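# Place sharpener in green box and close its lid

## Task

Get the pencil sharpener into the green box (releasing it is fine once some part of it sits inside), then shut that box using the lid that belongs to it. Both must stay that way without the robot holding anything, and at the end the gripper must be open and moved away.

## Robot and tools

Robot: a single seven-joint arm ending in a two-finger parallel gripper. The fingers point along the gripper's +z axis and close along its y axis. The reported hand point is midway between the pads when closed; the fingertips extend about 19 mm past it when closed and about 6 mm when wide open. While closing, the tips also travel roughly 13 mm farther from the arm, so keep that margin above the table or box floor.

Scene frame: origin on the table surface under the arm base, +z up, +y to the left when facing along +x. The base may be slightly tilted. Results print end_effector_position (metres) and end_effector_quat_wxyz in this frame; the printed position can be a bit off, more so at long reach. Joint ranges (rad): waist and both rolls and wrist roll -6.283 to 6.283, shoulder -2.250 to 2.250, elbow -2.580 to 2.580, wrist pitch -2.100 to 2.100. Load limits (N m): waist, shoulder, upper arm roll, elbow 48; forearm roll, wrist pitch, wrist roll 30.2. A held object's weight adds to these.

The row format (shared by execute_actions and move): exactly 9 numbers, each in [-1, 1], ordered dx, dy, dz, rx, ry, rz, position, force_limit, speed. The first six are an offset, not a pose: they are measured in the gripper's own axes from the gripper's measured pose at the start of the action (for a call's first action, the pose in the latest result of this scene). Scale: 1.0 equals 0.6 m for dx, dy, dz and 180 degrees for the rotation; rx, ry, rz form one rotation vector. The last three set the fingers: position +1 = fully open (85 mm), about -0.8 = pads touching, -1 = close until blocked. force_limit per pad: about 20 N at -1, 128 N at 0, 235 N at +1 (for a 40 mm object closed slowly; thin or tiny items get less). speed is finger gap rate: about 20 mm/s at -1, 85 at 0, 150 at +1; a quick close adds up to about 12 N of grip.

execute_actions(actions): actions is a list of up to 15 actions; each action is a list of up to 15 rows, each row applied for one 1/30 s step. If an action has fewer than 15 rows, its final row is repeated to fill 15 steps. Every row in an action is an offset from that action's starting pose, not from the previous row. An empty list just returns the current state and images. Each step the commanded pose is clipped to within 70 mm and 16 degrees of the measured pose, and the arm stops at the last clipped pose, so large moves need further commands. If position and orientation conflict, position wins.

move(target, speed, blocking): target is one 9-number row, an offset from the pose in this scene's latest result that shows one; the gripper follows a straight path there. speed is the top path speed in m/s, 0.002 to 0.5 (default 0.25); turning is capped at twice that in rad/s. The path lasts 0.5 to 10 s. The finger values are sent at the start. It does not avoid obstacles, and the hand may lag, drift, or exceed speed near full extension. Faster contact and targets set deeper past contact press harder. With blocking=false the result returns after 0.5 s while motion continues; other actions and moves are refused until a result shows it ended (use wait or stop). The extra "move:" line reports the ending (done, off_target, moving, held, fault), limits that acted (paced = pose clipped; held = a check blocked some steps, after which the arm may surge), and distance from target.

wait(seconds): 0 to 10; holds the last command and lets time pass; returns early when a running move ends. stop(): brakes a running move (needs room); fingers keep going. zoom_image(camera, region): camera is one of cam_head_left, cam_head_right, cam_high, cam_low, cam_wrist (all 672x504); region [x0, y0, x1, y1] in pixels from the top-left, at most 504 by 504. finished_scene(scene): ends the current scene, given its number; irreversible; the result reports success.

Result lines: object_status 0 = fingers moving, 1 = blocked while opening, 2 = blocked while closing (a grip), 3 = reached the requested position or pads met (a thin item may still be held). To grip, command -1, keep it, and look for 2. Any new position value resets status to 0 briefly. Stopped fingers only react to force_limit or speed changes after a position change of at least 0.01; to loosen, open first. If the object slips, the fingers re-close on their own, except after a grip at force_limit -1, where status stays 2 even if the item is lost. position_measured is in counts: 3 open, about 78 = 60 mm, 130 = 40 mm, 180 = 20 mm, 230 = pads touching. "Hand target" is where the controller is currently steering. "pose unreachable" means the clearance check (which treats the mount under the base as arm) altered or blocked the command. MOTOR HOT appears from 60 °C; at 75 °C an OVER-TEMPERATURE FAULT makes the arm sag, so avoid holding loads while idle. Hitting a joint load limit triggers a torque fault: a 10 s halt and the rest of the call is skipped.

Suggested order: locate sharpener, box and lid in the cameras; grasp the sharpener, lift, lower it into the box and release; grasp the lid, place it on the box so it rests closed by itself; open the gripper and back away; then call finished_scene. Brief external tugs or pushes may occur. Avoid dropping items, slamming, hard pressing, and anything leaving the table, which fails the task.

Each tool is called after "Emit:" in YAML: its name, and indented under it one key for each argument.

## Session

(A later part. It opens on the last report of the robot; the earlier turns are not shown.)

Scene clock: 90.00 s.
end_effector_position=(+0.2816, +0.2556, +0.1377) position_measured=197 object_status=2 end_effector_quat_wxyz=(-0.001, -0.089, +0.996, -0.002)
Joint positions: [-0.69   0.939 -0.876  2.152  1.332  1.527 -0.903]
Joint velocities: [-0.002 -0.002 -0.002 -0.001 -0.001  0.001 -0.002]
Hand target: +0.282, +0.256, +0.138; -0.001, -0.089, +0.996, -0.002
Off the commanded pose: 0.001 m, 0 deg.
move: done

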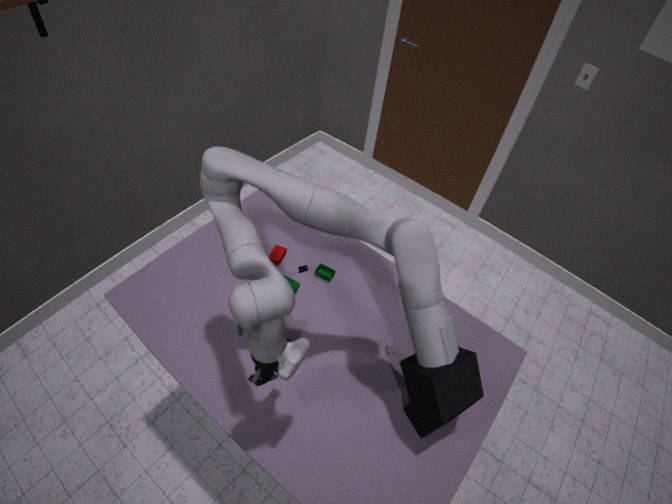

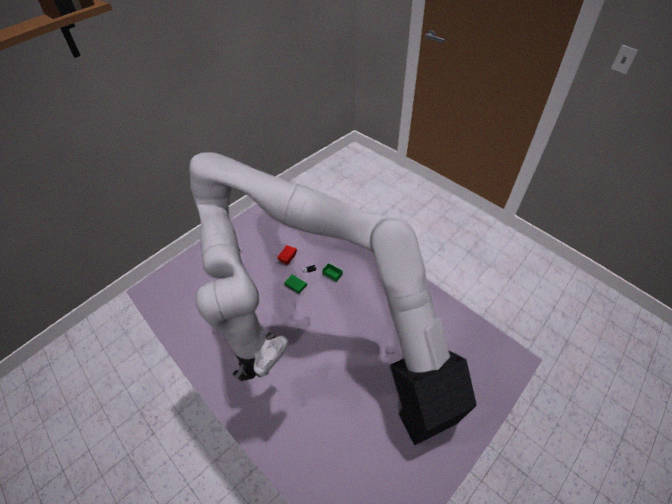

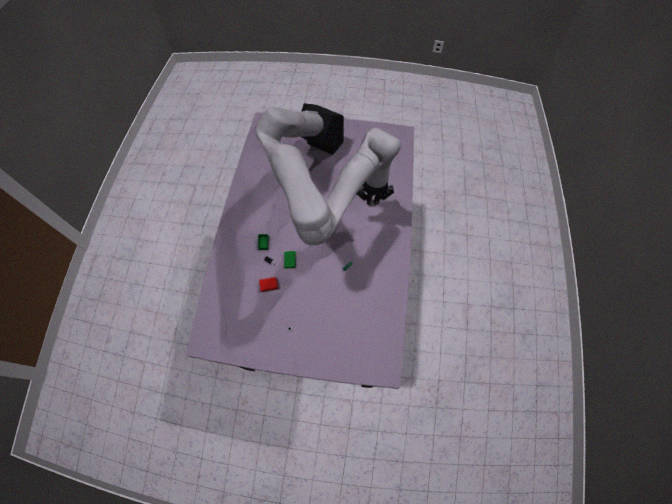

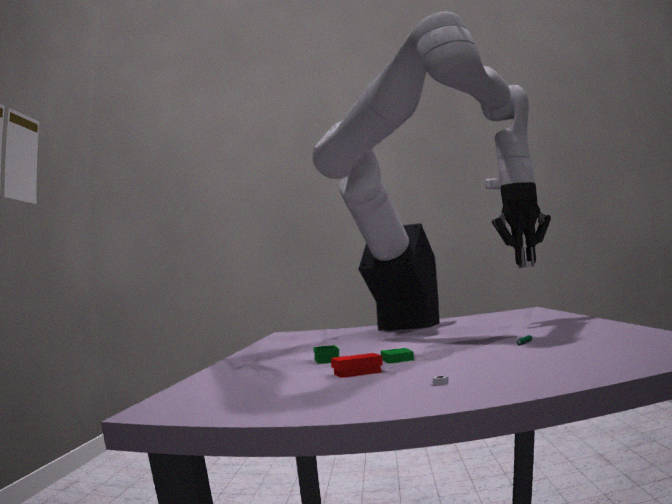

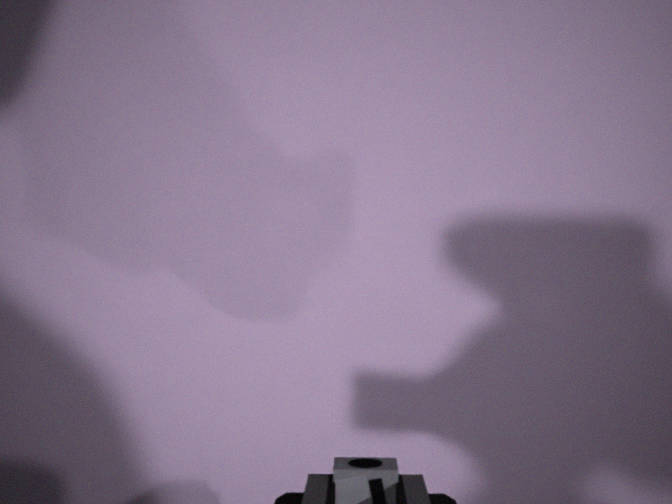

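Emit:
move:
  target: [-0.094,-0.672,0,0,0,0,-1,-0.5,-0.5]
  speed: 0.3

Scene clock: 96.07 s.
end_effector_position=(+0.4087, -0.1303, +0.1375) position_measured=197 object_status=2 end_effector_quat_wxyz=(-0.001, -0.086, +0.996, -0.000)
Joint positions: [ 0.489 -0.301 -0.347  2.566  1.132  0.241  0.672]
Joint velocities: [-0.076 -0.001  0.075 -0.022 -0.149  0.03   0.16 ]
Hand target: +0.409, -0.130, +0.138; -0.001, -0.086, +0.996, +0.001
Off the commanded pose: 0.002 m, 0 deg.
move: done; limits=paced

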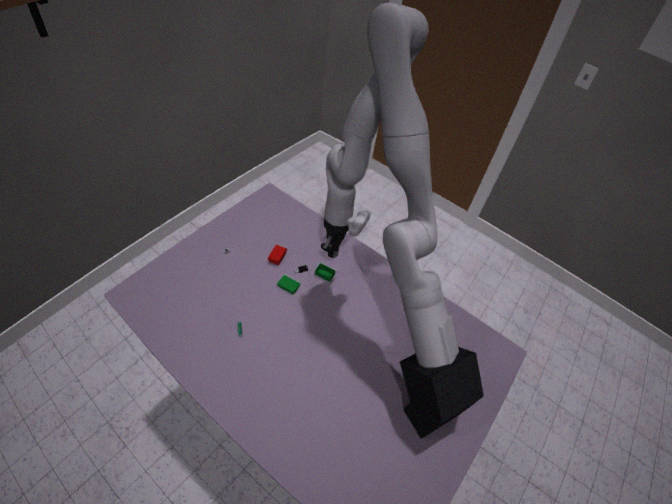

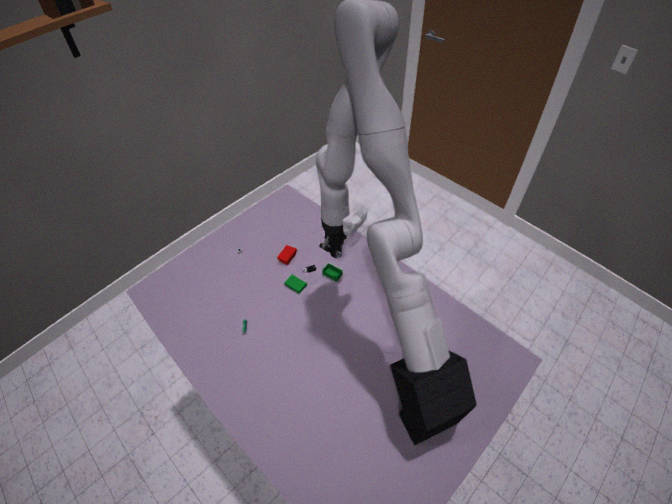

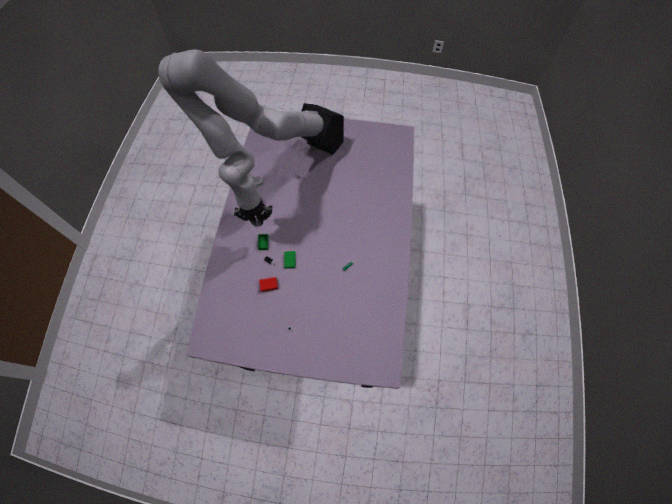

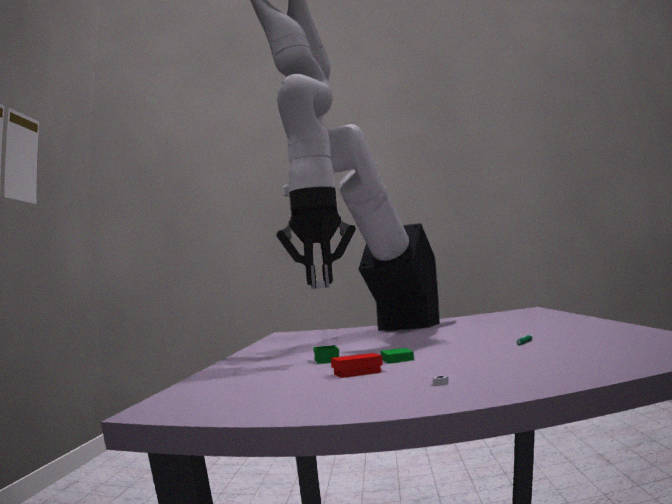

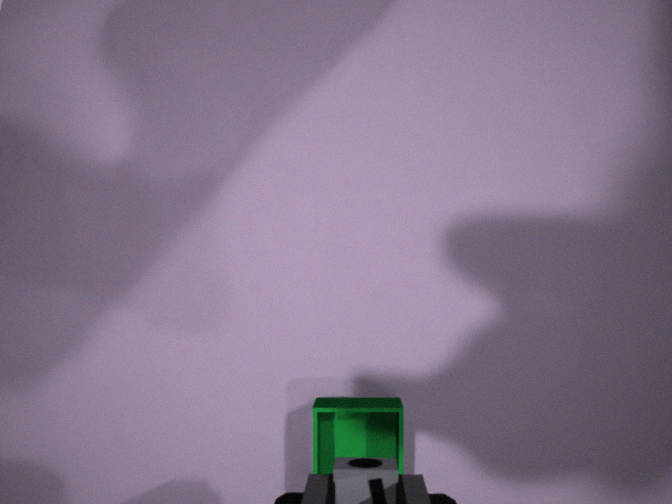

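Emit:
move:
  target: [-0.035,-0.006,0.125,0,0,0,-1,-0.5,-0.5]
  speed: 0.1

Scene clock: 103.03 s.
end_effector_position=(+0.4298, -0.1305, +0.0626) position_measured=197 object_status=2 end_effector_quat_wxyz=(-0.002, -0.086, +0.996, -0.001)
Joint positions: [ 0.561  0.021 -0.417  2.517  2.051  0.347 -0.214]
Joint velocities: [ 0.005  0.003  0.001  0.014  0.088  0.011 -0.084]
Hand target: +0.430, -0.131, +0.062; -0.001, -0.086, +0.996, -0.001
Off the commanded pose: 0.000 m, 0 deg.
move: done

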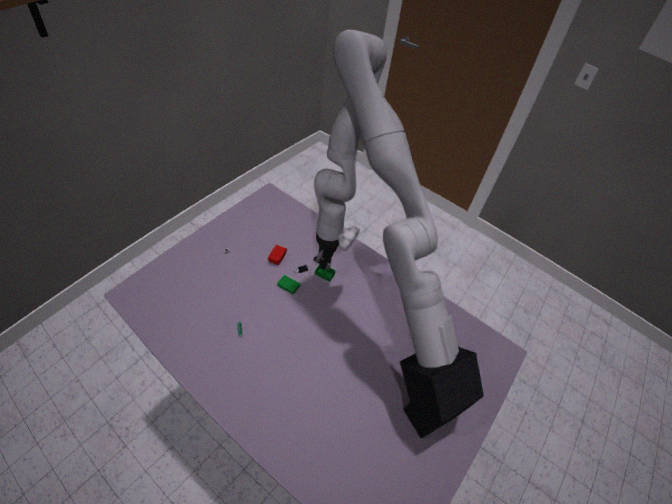

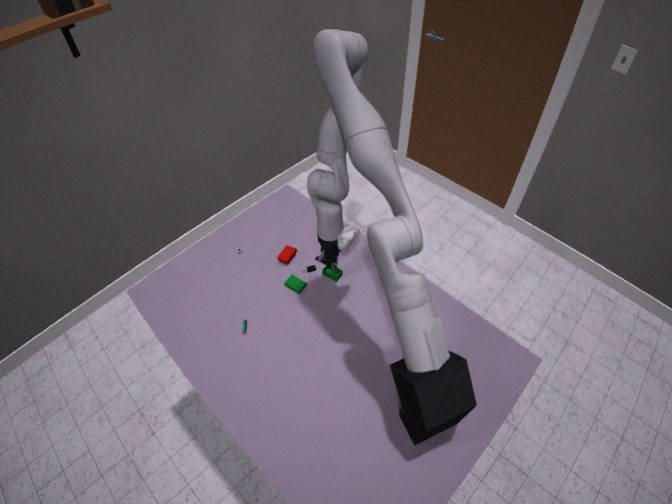

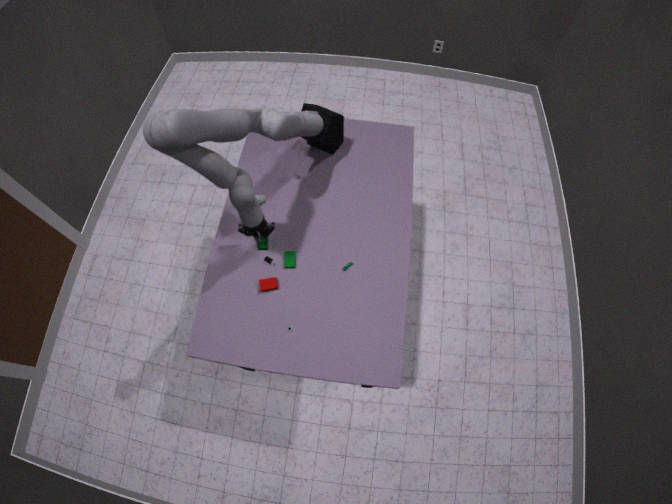

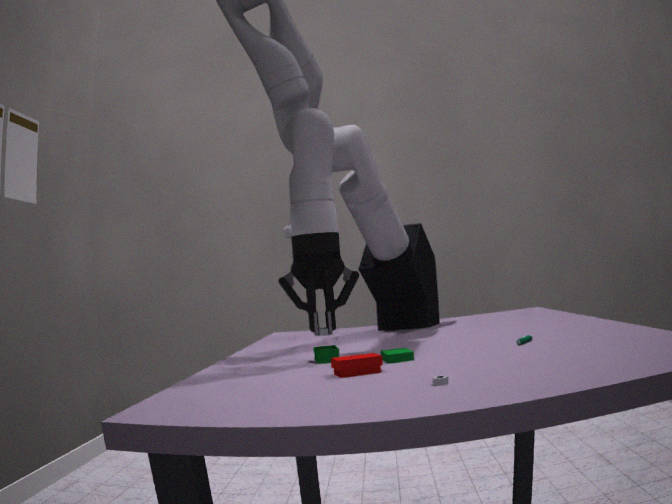

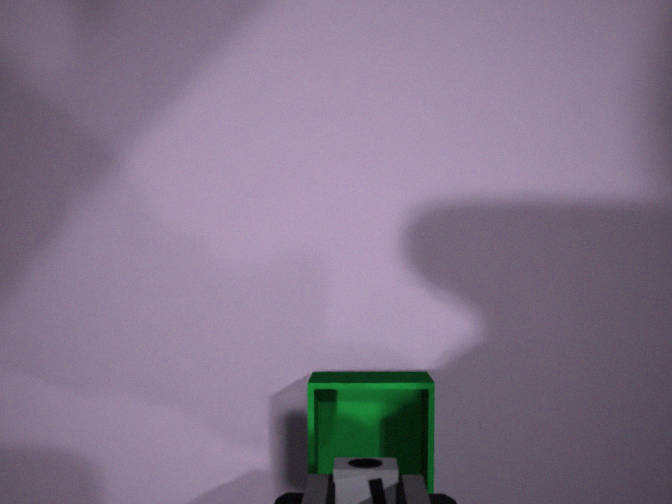

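Emit:
move:
  target: [-0.008,0,0.04,0,0,0,-1,-0.5,-0.5]
  speed: 0.04

Emit:
execute_actions:
  actions:
    - [[0,0,0,0,0,0,-0.3,-0.5,-0.7]]
    - [[0,0,0,0,0,0,-0.3,-0.5,-0.7]]

Emit:
move:
  target: [0,0,-0.2,0,0,0,1,-0.6,0]
  speed: 0.15

Scene clock: 109.20 s.
end_effector_position=(+0.4347, -0.1299, +0.0388) position_measured=197 object_status=2 end_effector_quat_wxyz=(-0.002, -0.087, +0.996, -0.001)
Joint positions: [ 0.568  0.114 -0.425  2.493  2.164  0.407 -0.312]
Joint velocities: [ 0.002  0.009  0.    -0.001  0.006  0.003 -0.007]
Hand target: +0.434, -0.130, +0.039; -0.002, -0.086, +0.996, -0.001
Off the commanded pose: 0.000 m, 0 deg.
move: done

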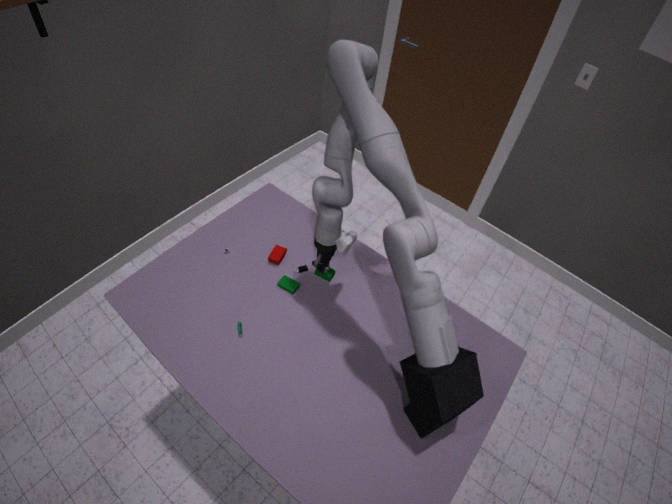

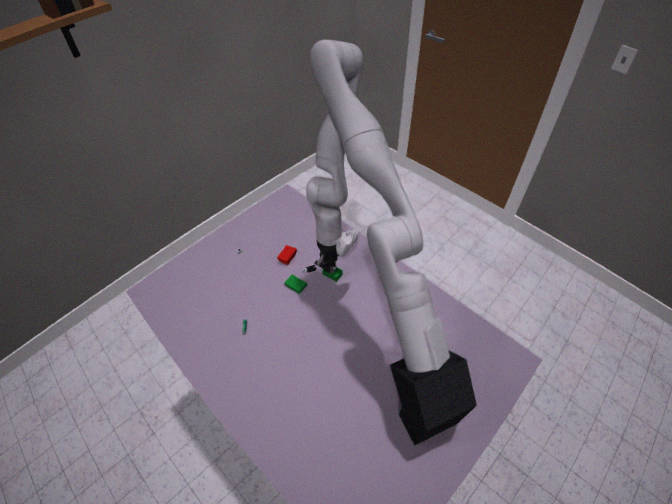

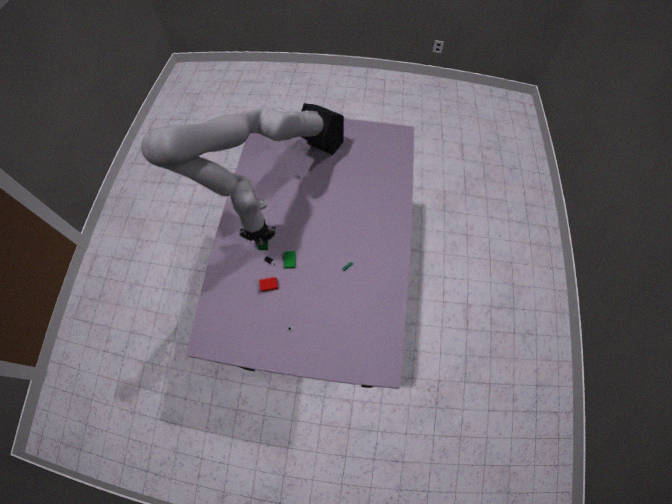

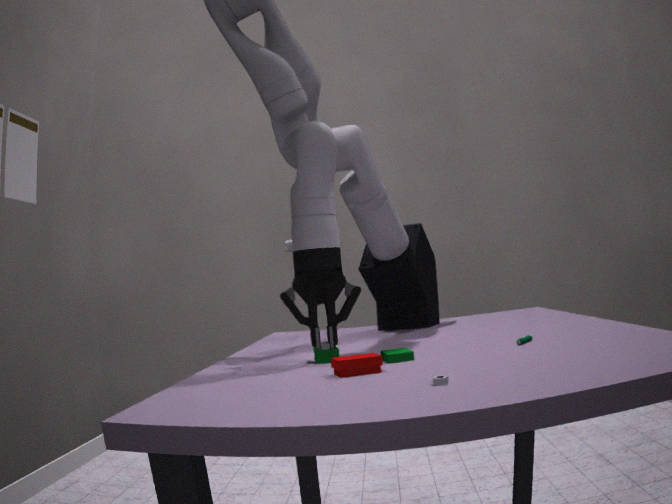

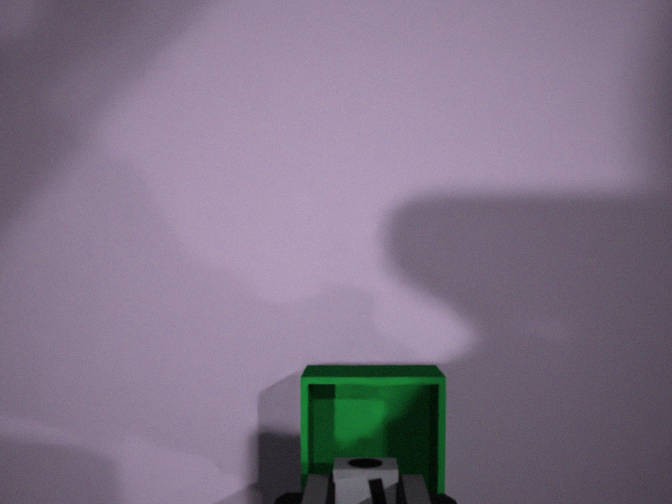

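Scene clock: 110.20 s.
end_effector_position=(+0.4346, -0.1299, +0.0387) position_measured=182 object_status=1 end_effector_quat_wxyz=(-0.002, -0.087, +0.996, -0.001)
Joint positions: [ 0.568  0.114 -0.425  2.493  2.164  0.407 -0.312]
Joint velocities: [-0.     0.    -0.     0.    -0.     0.    -0.001]
Hand target: +0.435, -0.130, +0.039; -0.002, -0.087, +0.996, -0.001
Off the commanded pose: 0.000 m, 0 deg.

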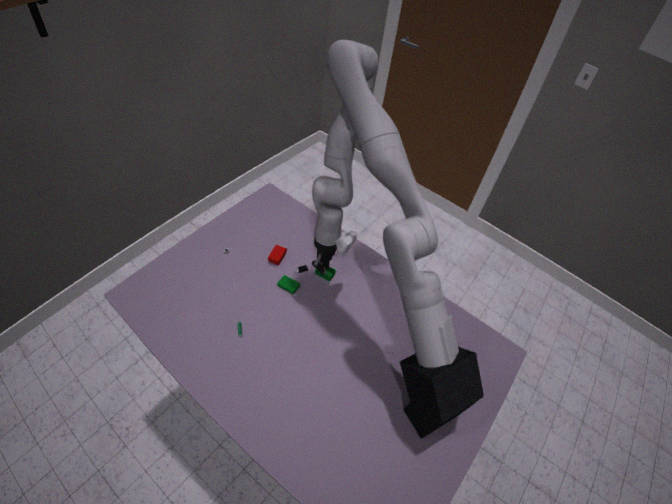

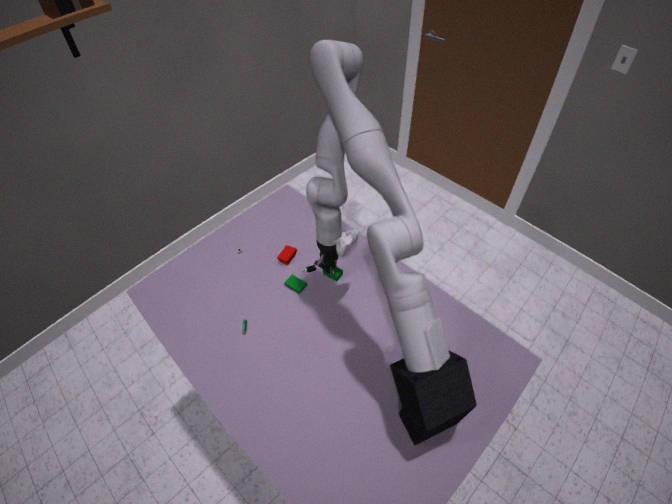

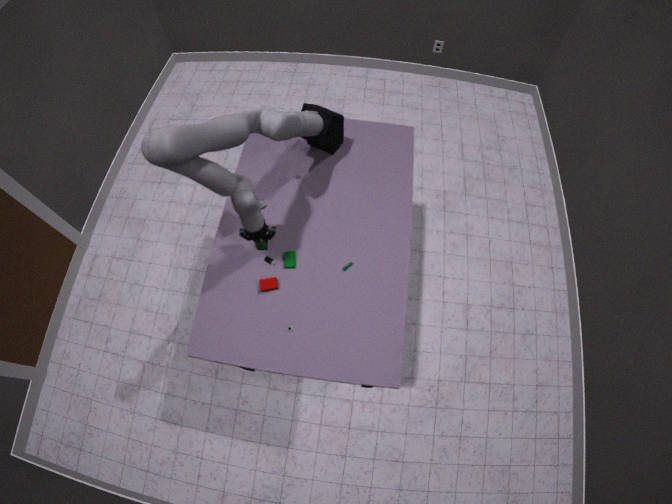

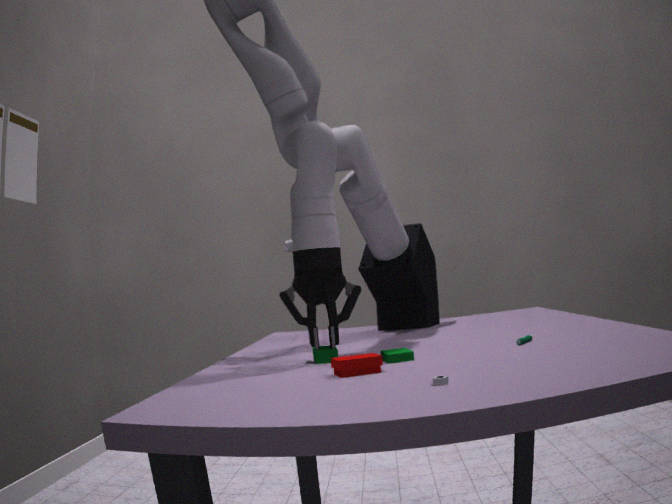

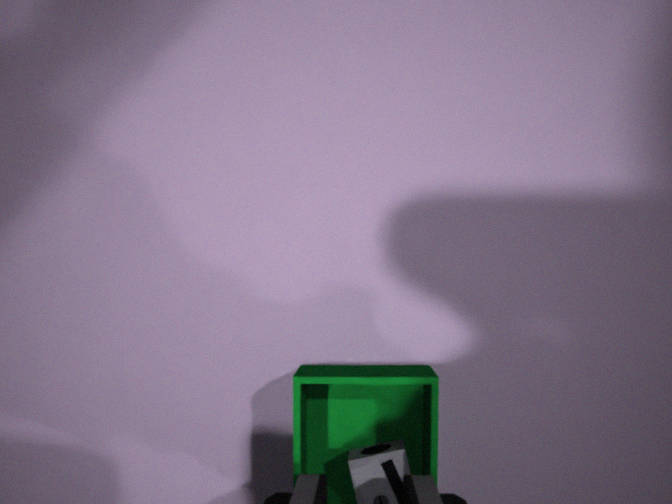

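Scene clock: 112.67 s.
end_effector_position=(+0.4348, -0.1300, +0.1586) position_measured=182 object_status=1 end_effector_quat_wxyz=(-0.001, -0.085, +0.996, -0.001)
Joint positions: [ 0.33  -0.358 -0.266  2.47   0.797  0.394  0.982]
Joint velocities: [-0.026  0.002  0.016 -0.009 -0.031  0.003  0.04 ]
Hand target: +0.435, -0.129, +0.159; -0.001, -0.086, +0.996, -0.000
Off the commanded pose: 0.000 m, 0 deg.
move: done

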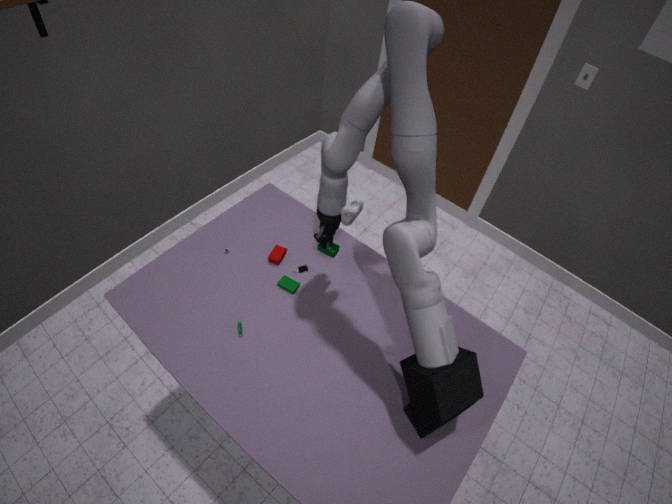

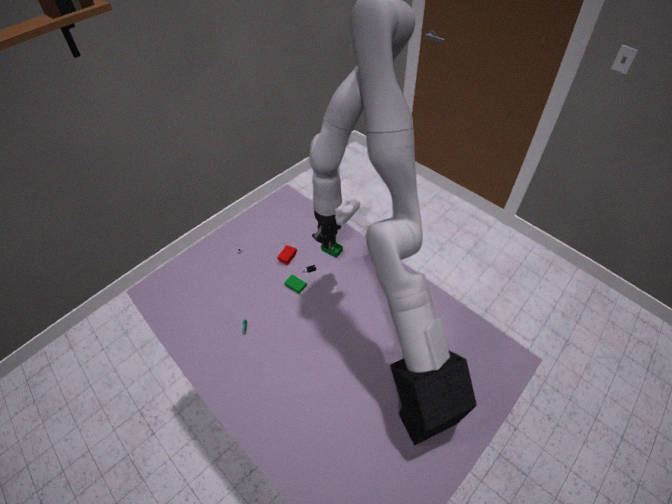

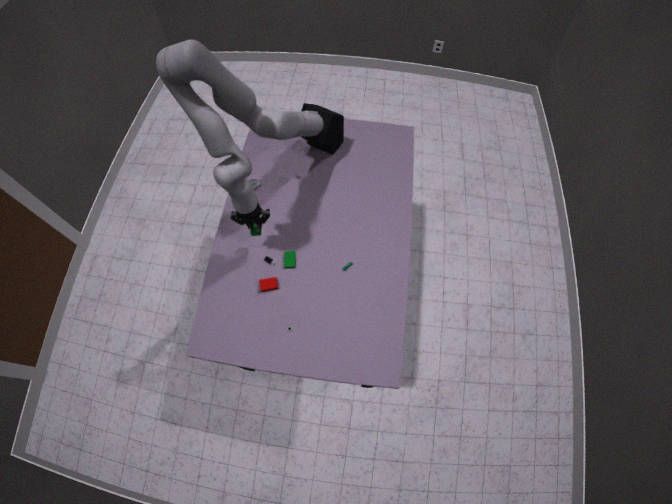

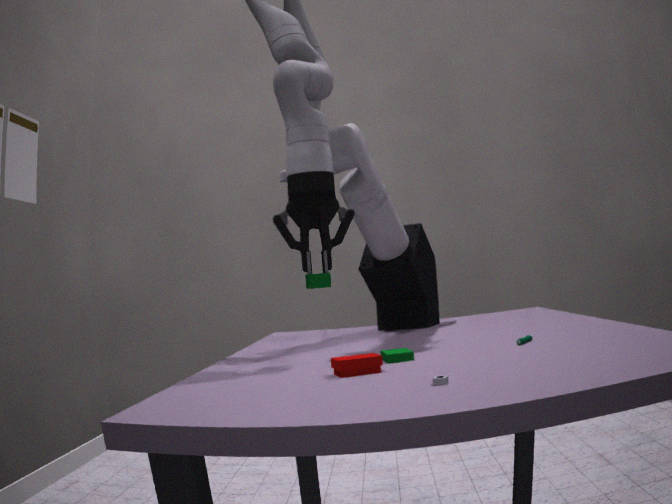

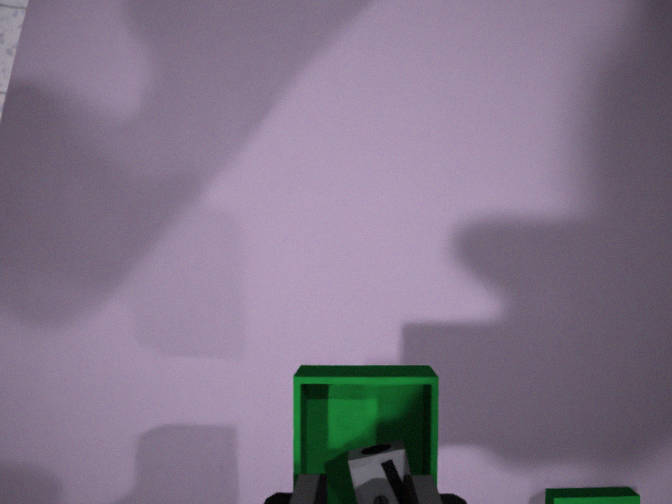

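The fingers were inside the box and lifted it. I'll lower it back down and close them slightly to free them.

Emit:
move:
  target: [0,0,0.198,0,0,0,-0.3,-0.6,0]
  speed: 0.05

Emit:
execute_actions:
  actions:
    - [[0,0,0,0,0,0,-0.42,-0.6,-0.8]]
    - [[0,0,0,0,0,0,-0.42,-0.6,-0.8]]

Emit:
move:
  target: [0,0,-0.06,0,0,0,-0.42,-0.6,-0.8]
  speed: 0.03

Scene clock: 119.63 s.
end_effector_position=(+0.4346, -0.1310, +0.0401) position_measured=182 object_status=1 end_effector_quat_wxyz=(-0.002, -0.086, +0.996, -0.003)
Joint positions: [ 0.605  0.111 -0.464  2.493  2.148  0.409 -0.297]
Joint velocities: [ 0.005  0.011 -0.     0.005  0.024  0.004 -0.02 ]
Hand target: +0.434, -0.131, +0.040; -0.002, -0.085, +0.996, -0.002
Off the commanded pose: 0.001 m, 0 deg.
move: done

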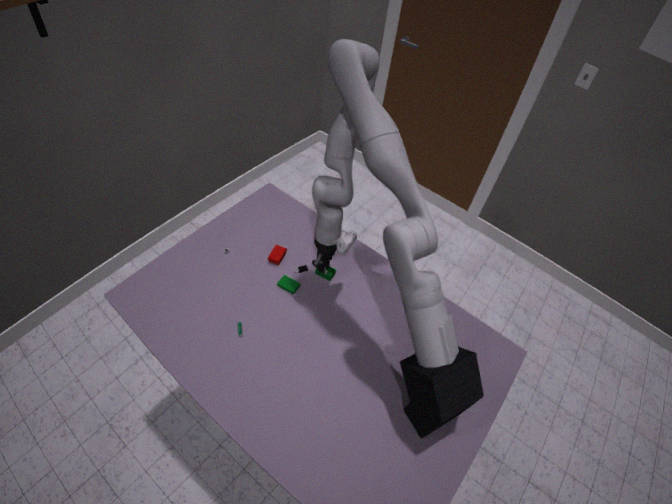

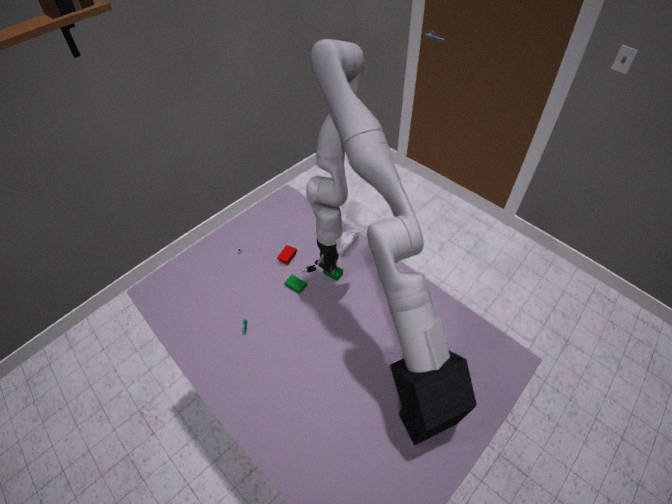

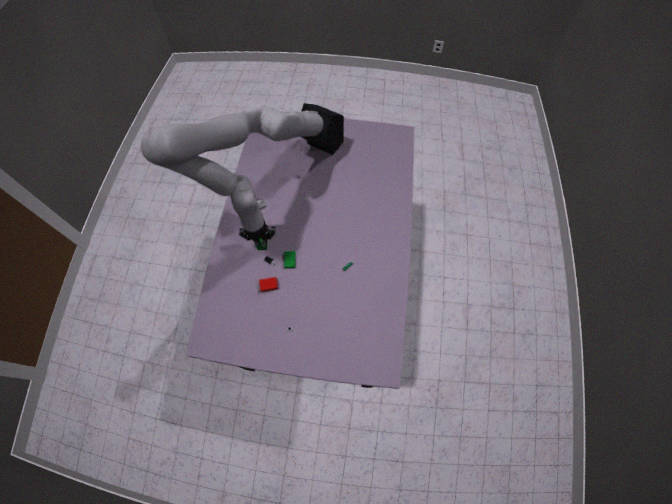

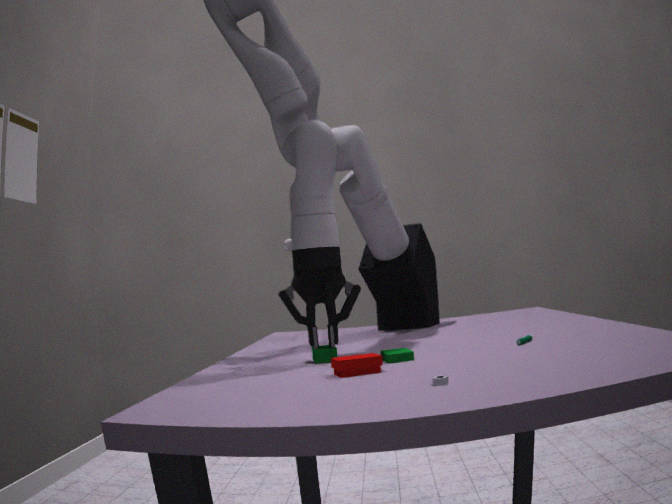

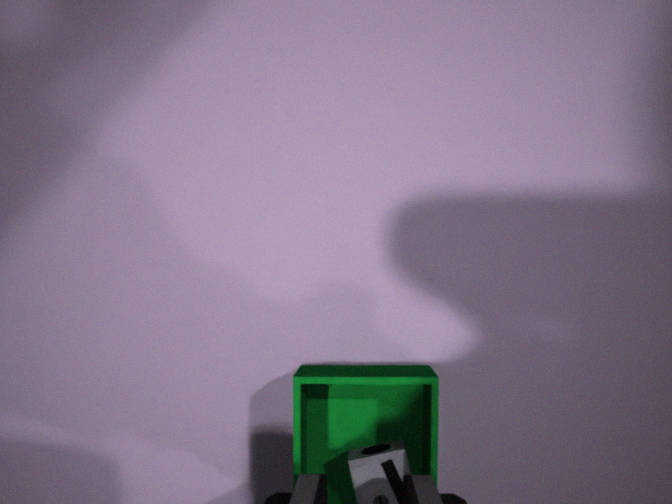

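Scene clock: 120.63 s.
end_effector_position=(+0.4346, -0.1310, +0.0401) position_measured=183 object_status=3 end_effector_quat_wxyz=(-0.002, -0.086, +0.996, -0.003)
Joint positions: [ 0.605  0.111 -0.464  2.493  2.148  0.409 -0.297]
Joint velocities: [ 0.     0.     0.    -0.001  0.001 -0.     0.001]
Hand target: +0.435, -0.131, +0.040; -0.002, -0.086, +0.996, -0.003
Off the commanded pose: 0.000 m, 0 deg.

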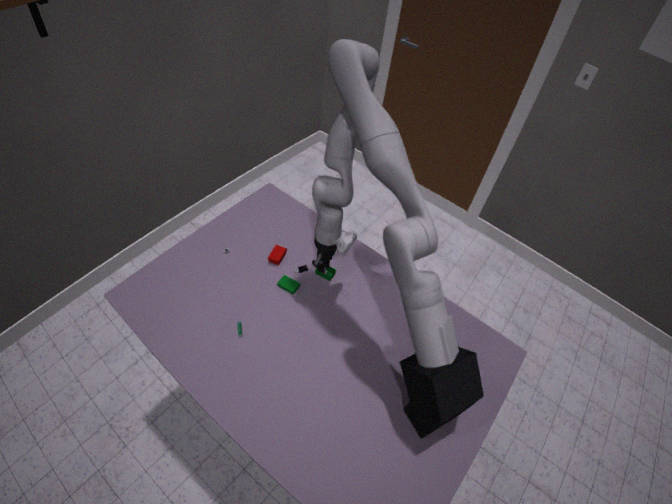

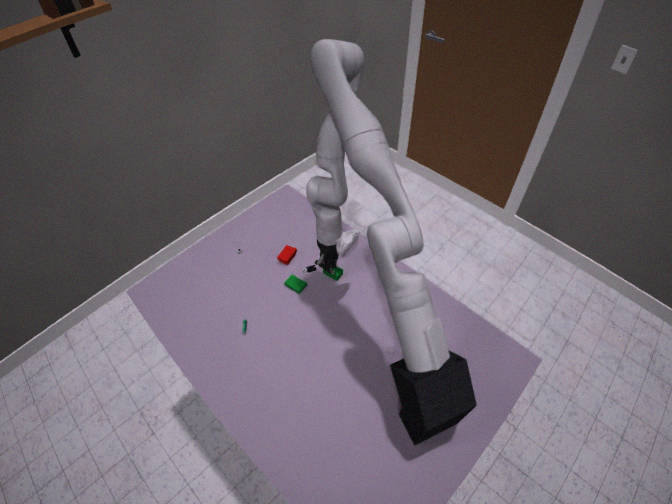

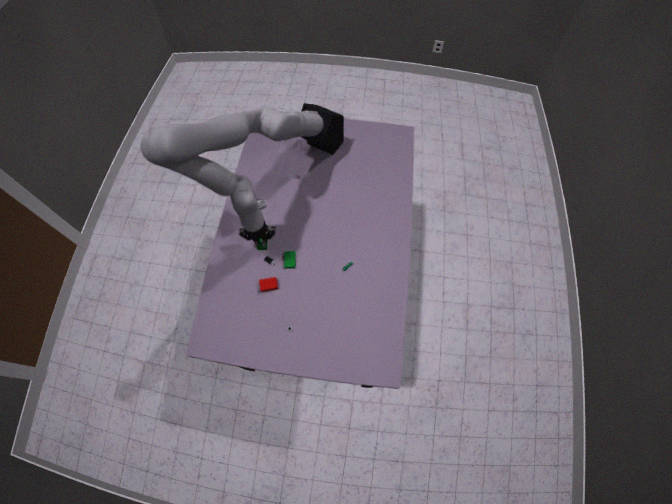

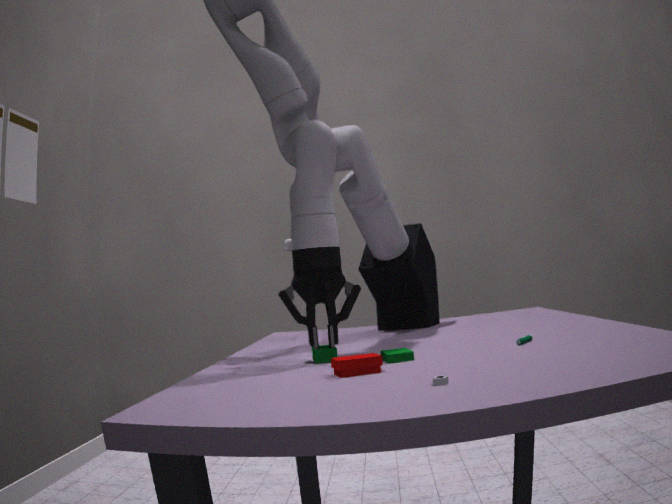

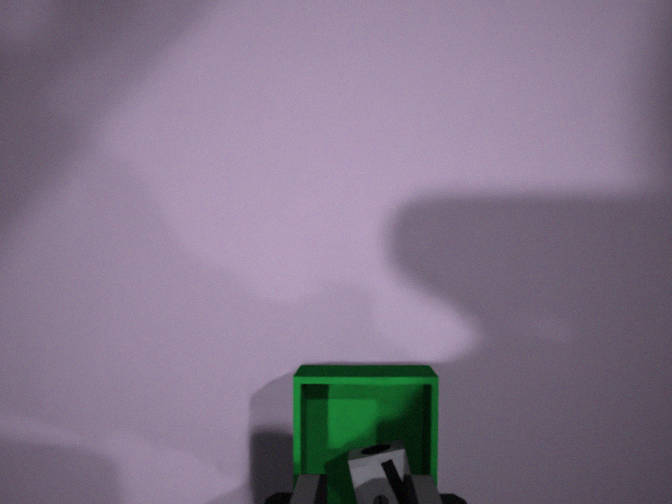

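Scene clock: 122.10 s.
end_effector_position=(+0.4345, -0.1305, +0.0758) position_measured=183 object_status=3 end_effector_quat_wxyz=(-0.001, -0.085, +0.996, -0.002)
Joint positions: [ 0.597 -0.035 -0.457  2.504  1.882  0.31  -0.056]
Joint velocities: [ 0.002 -0.01  -0.005 -0.006 -0.046 -0.003  0.044]
Hand target: +0.435, -0.131, +0.076; -0.001, -0.085, +0.996, -0.002
Off the commanded pose: 0.000 m, 0 deg.
move: done

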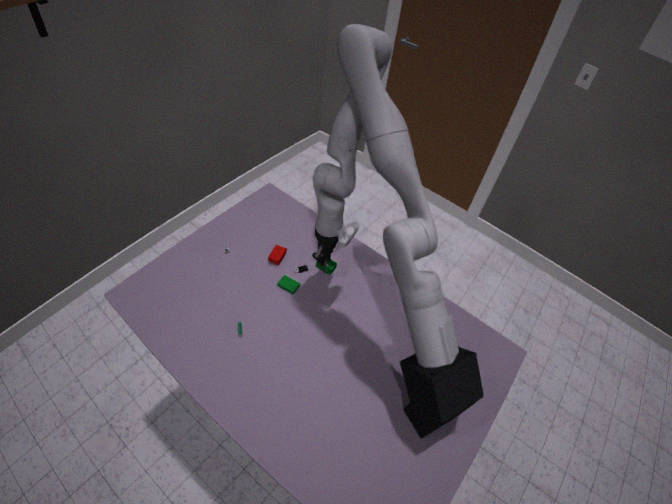

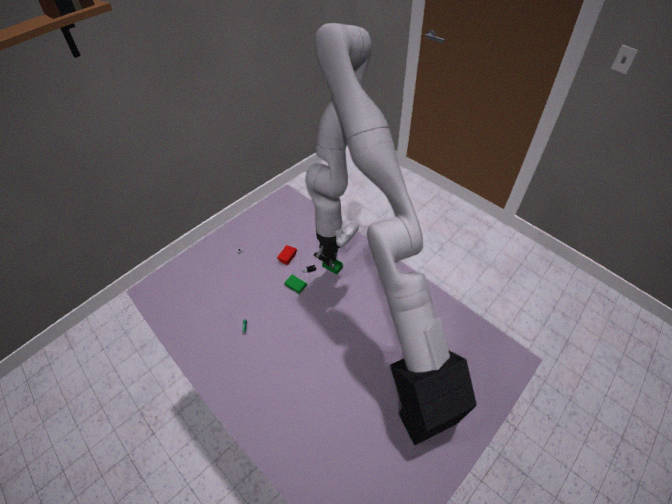

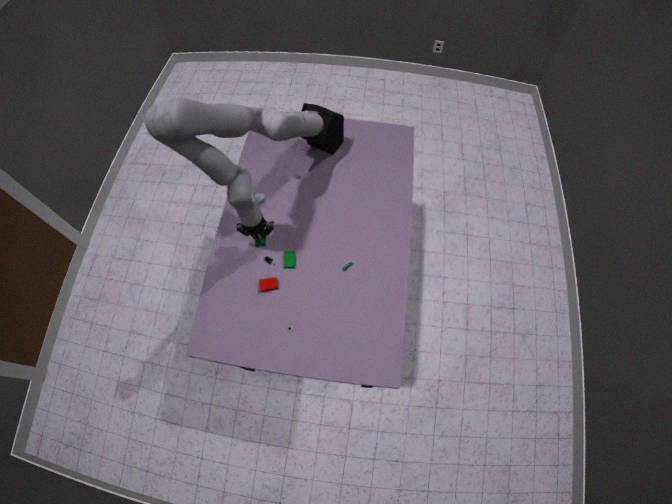

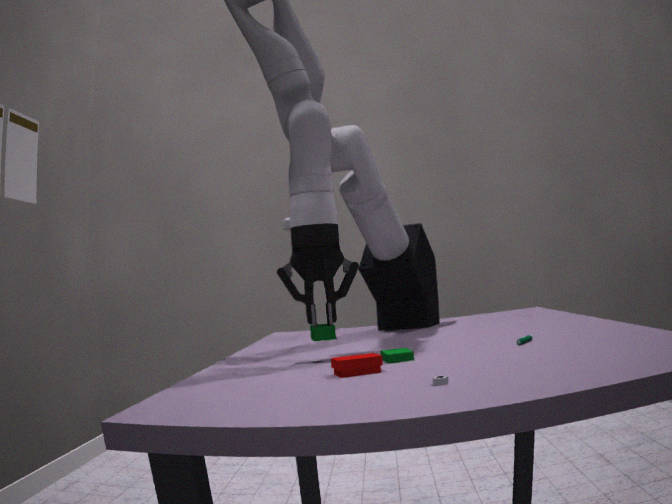

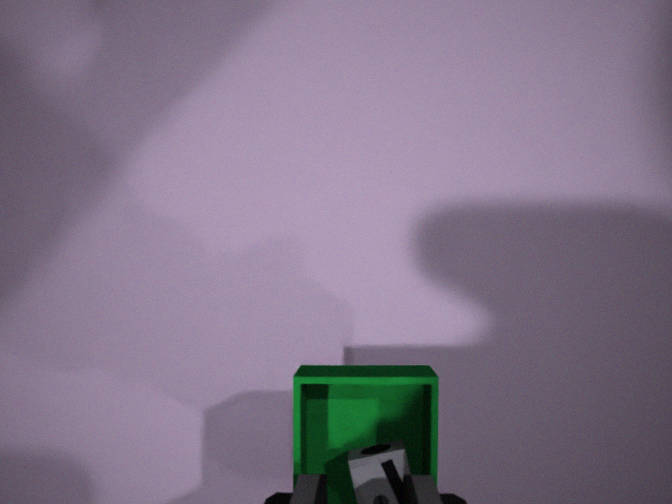

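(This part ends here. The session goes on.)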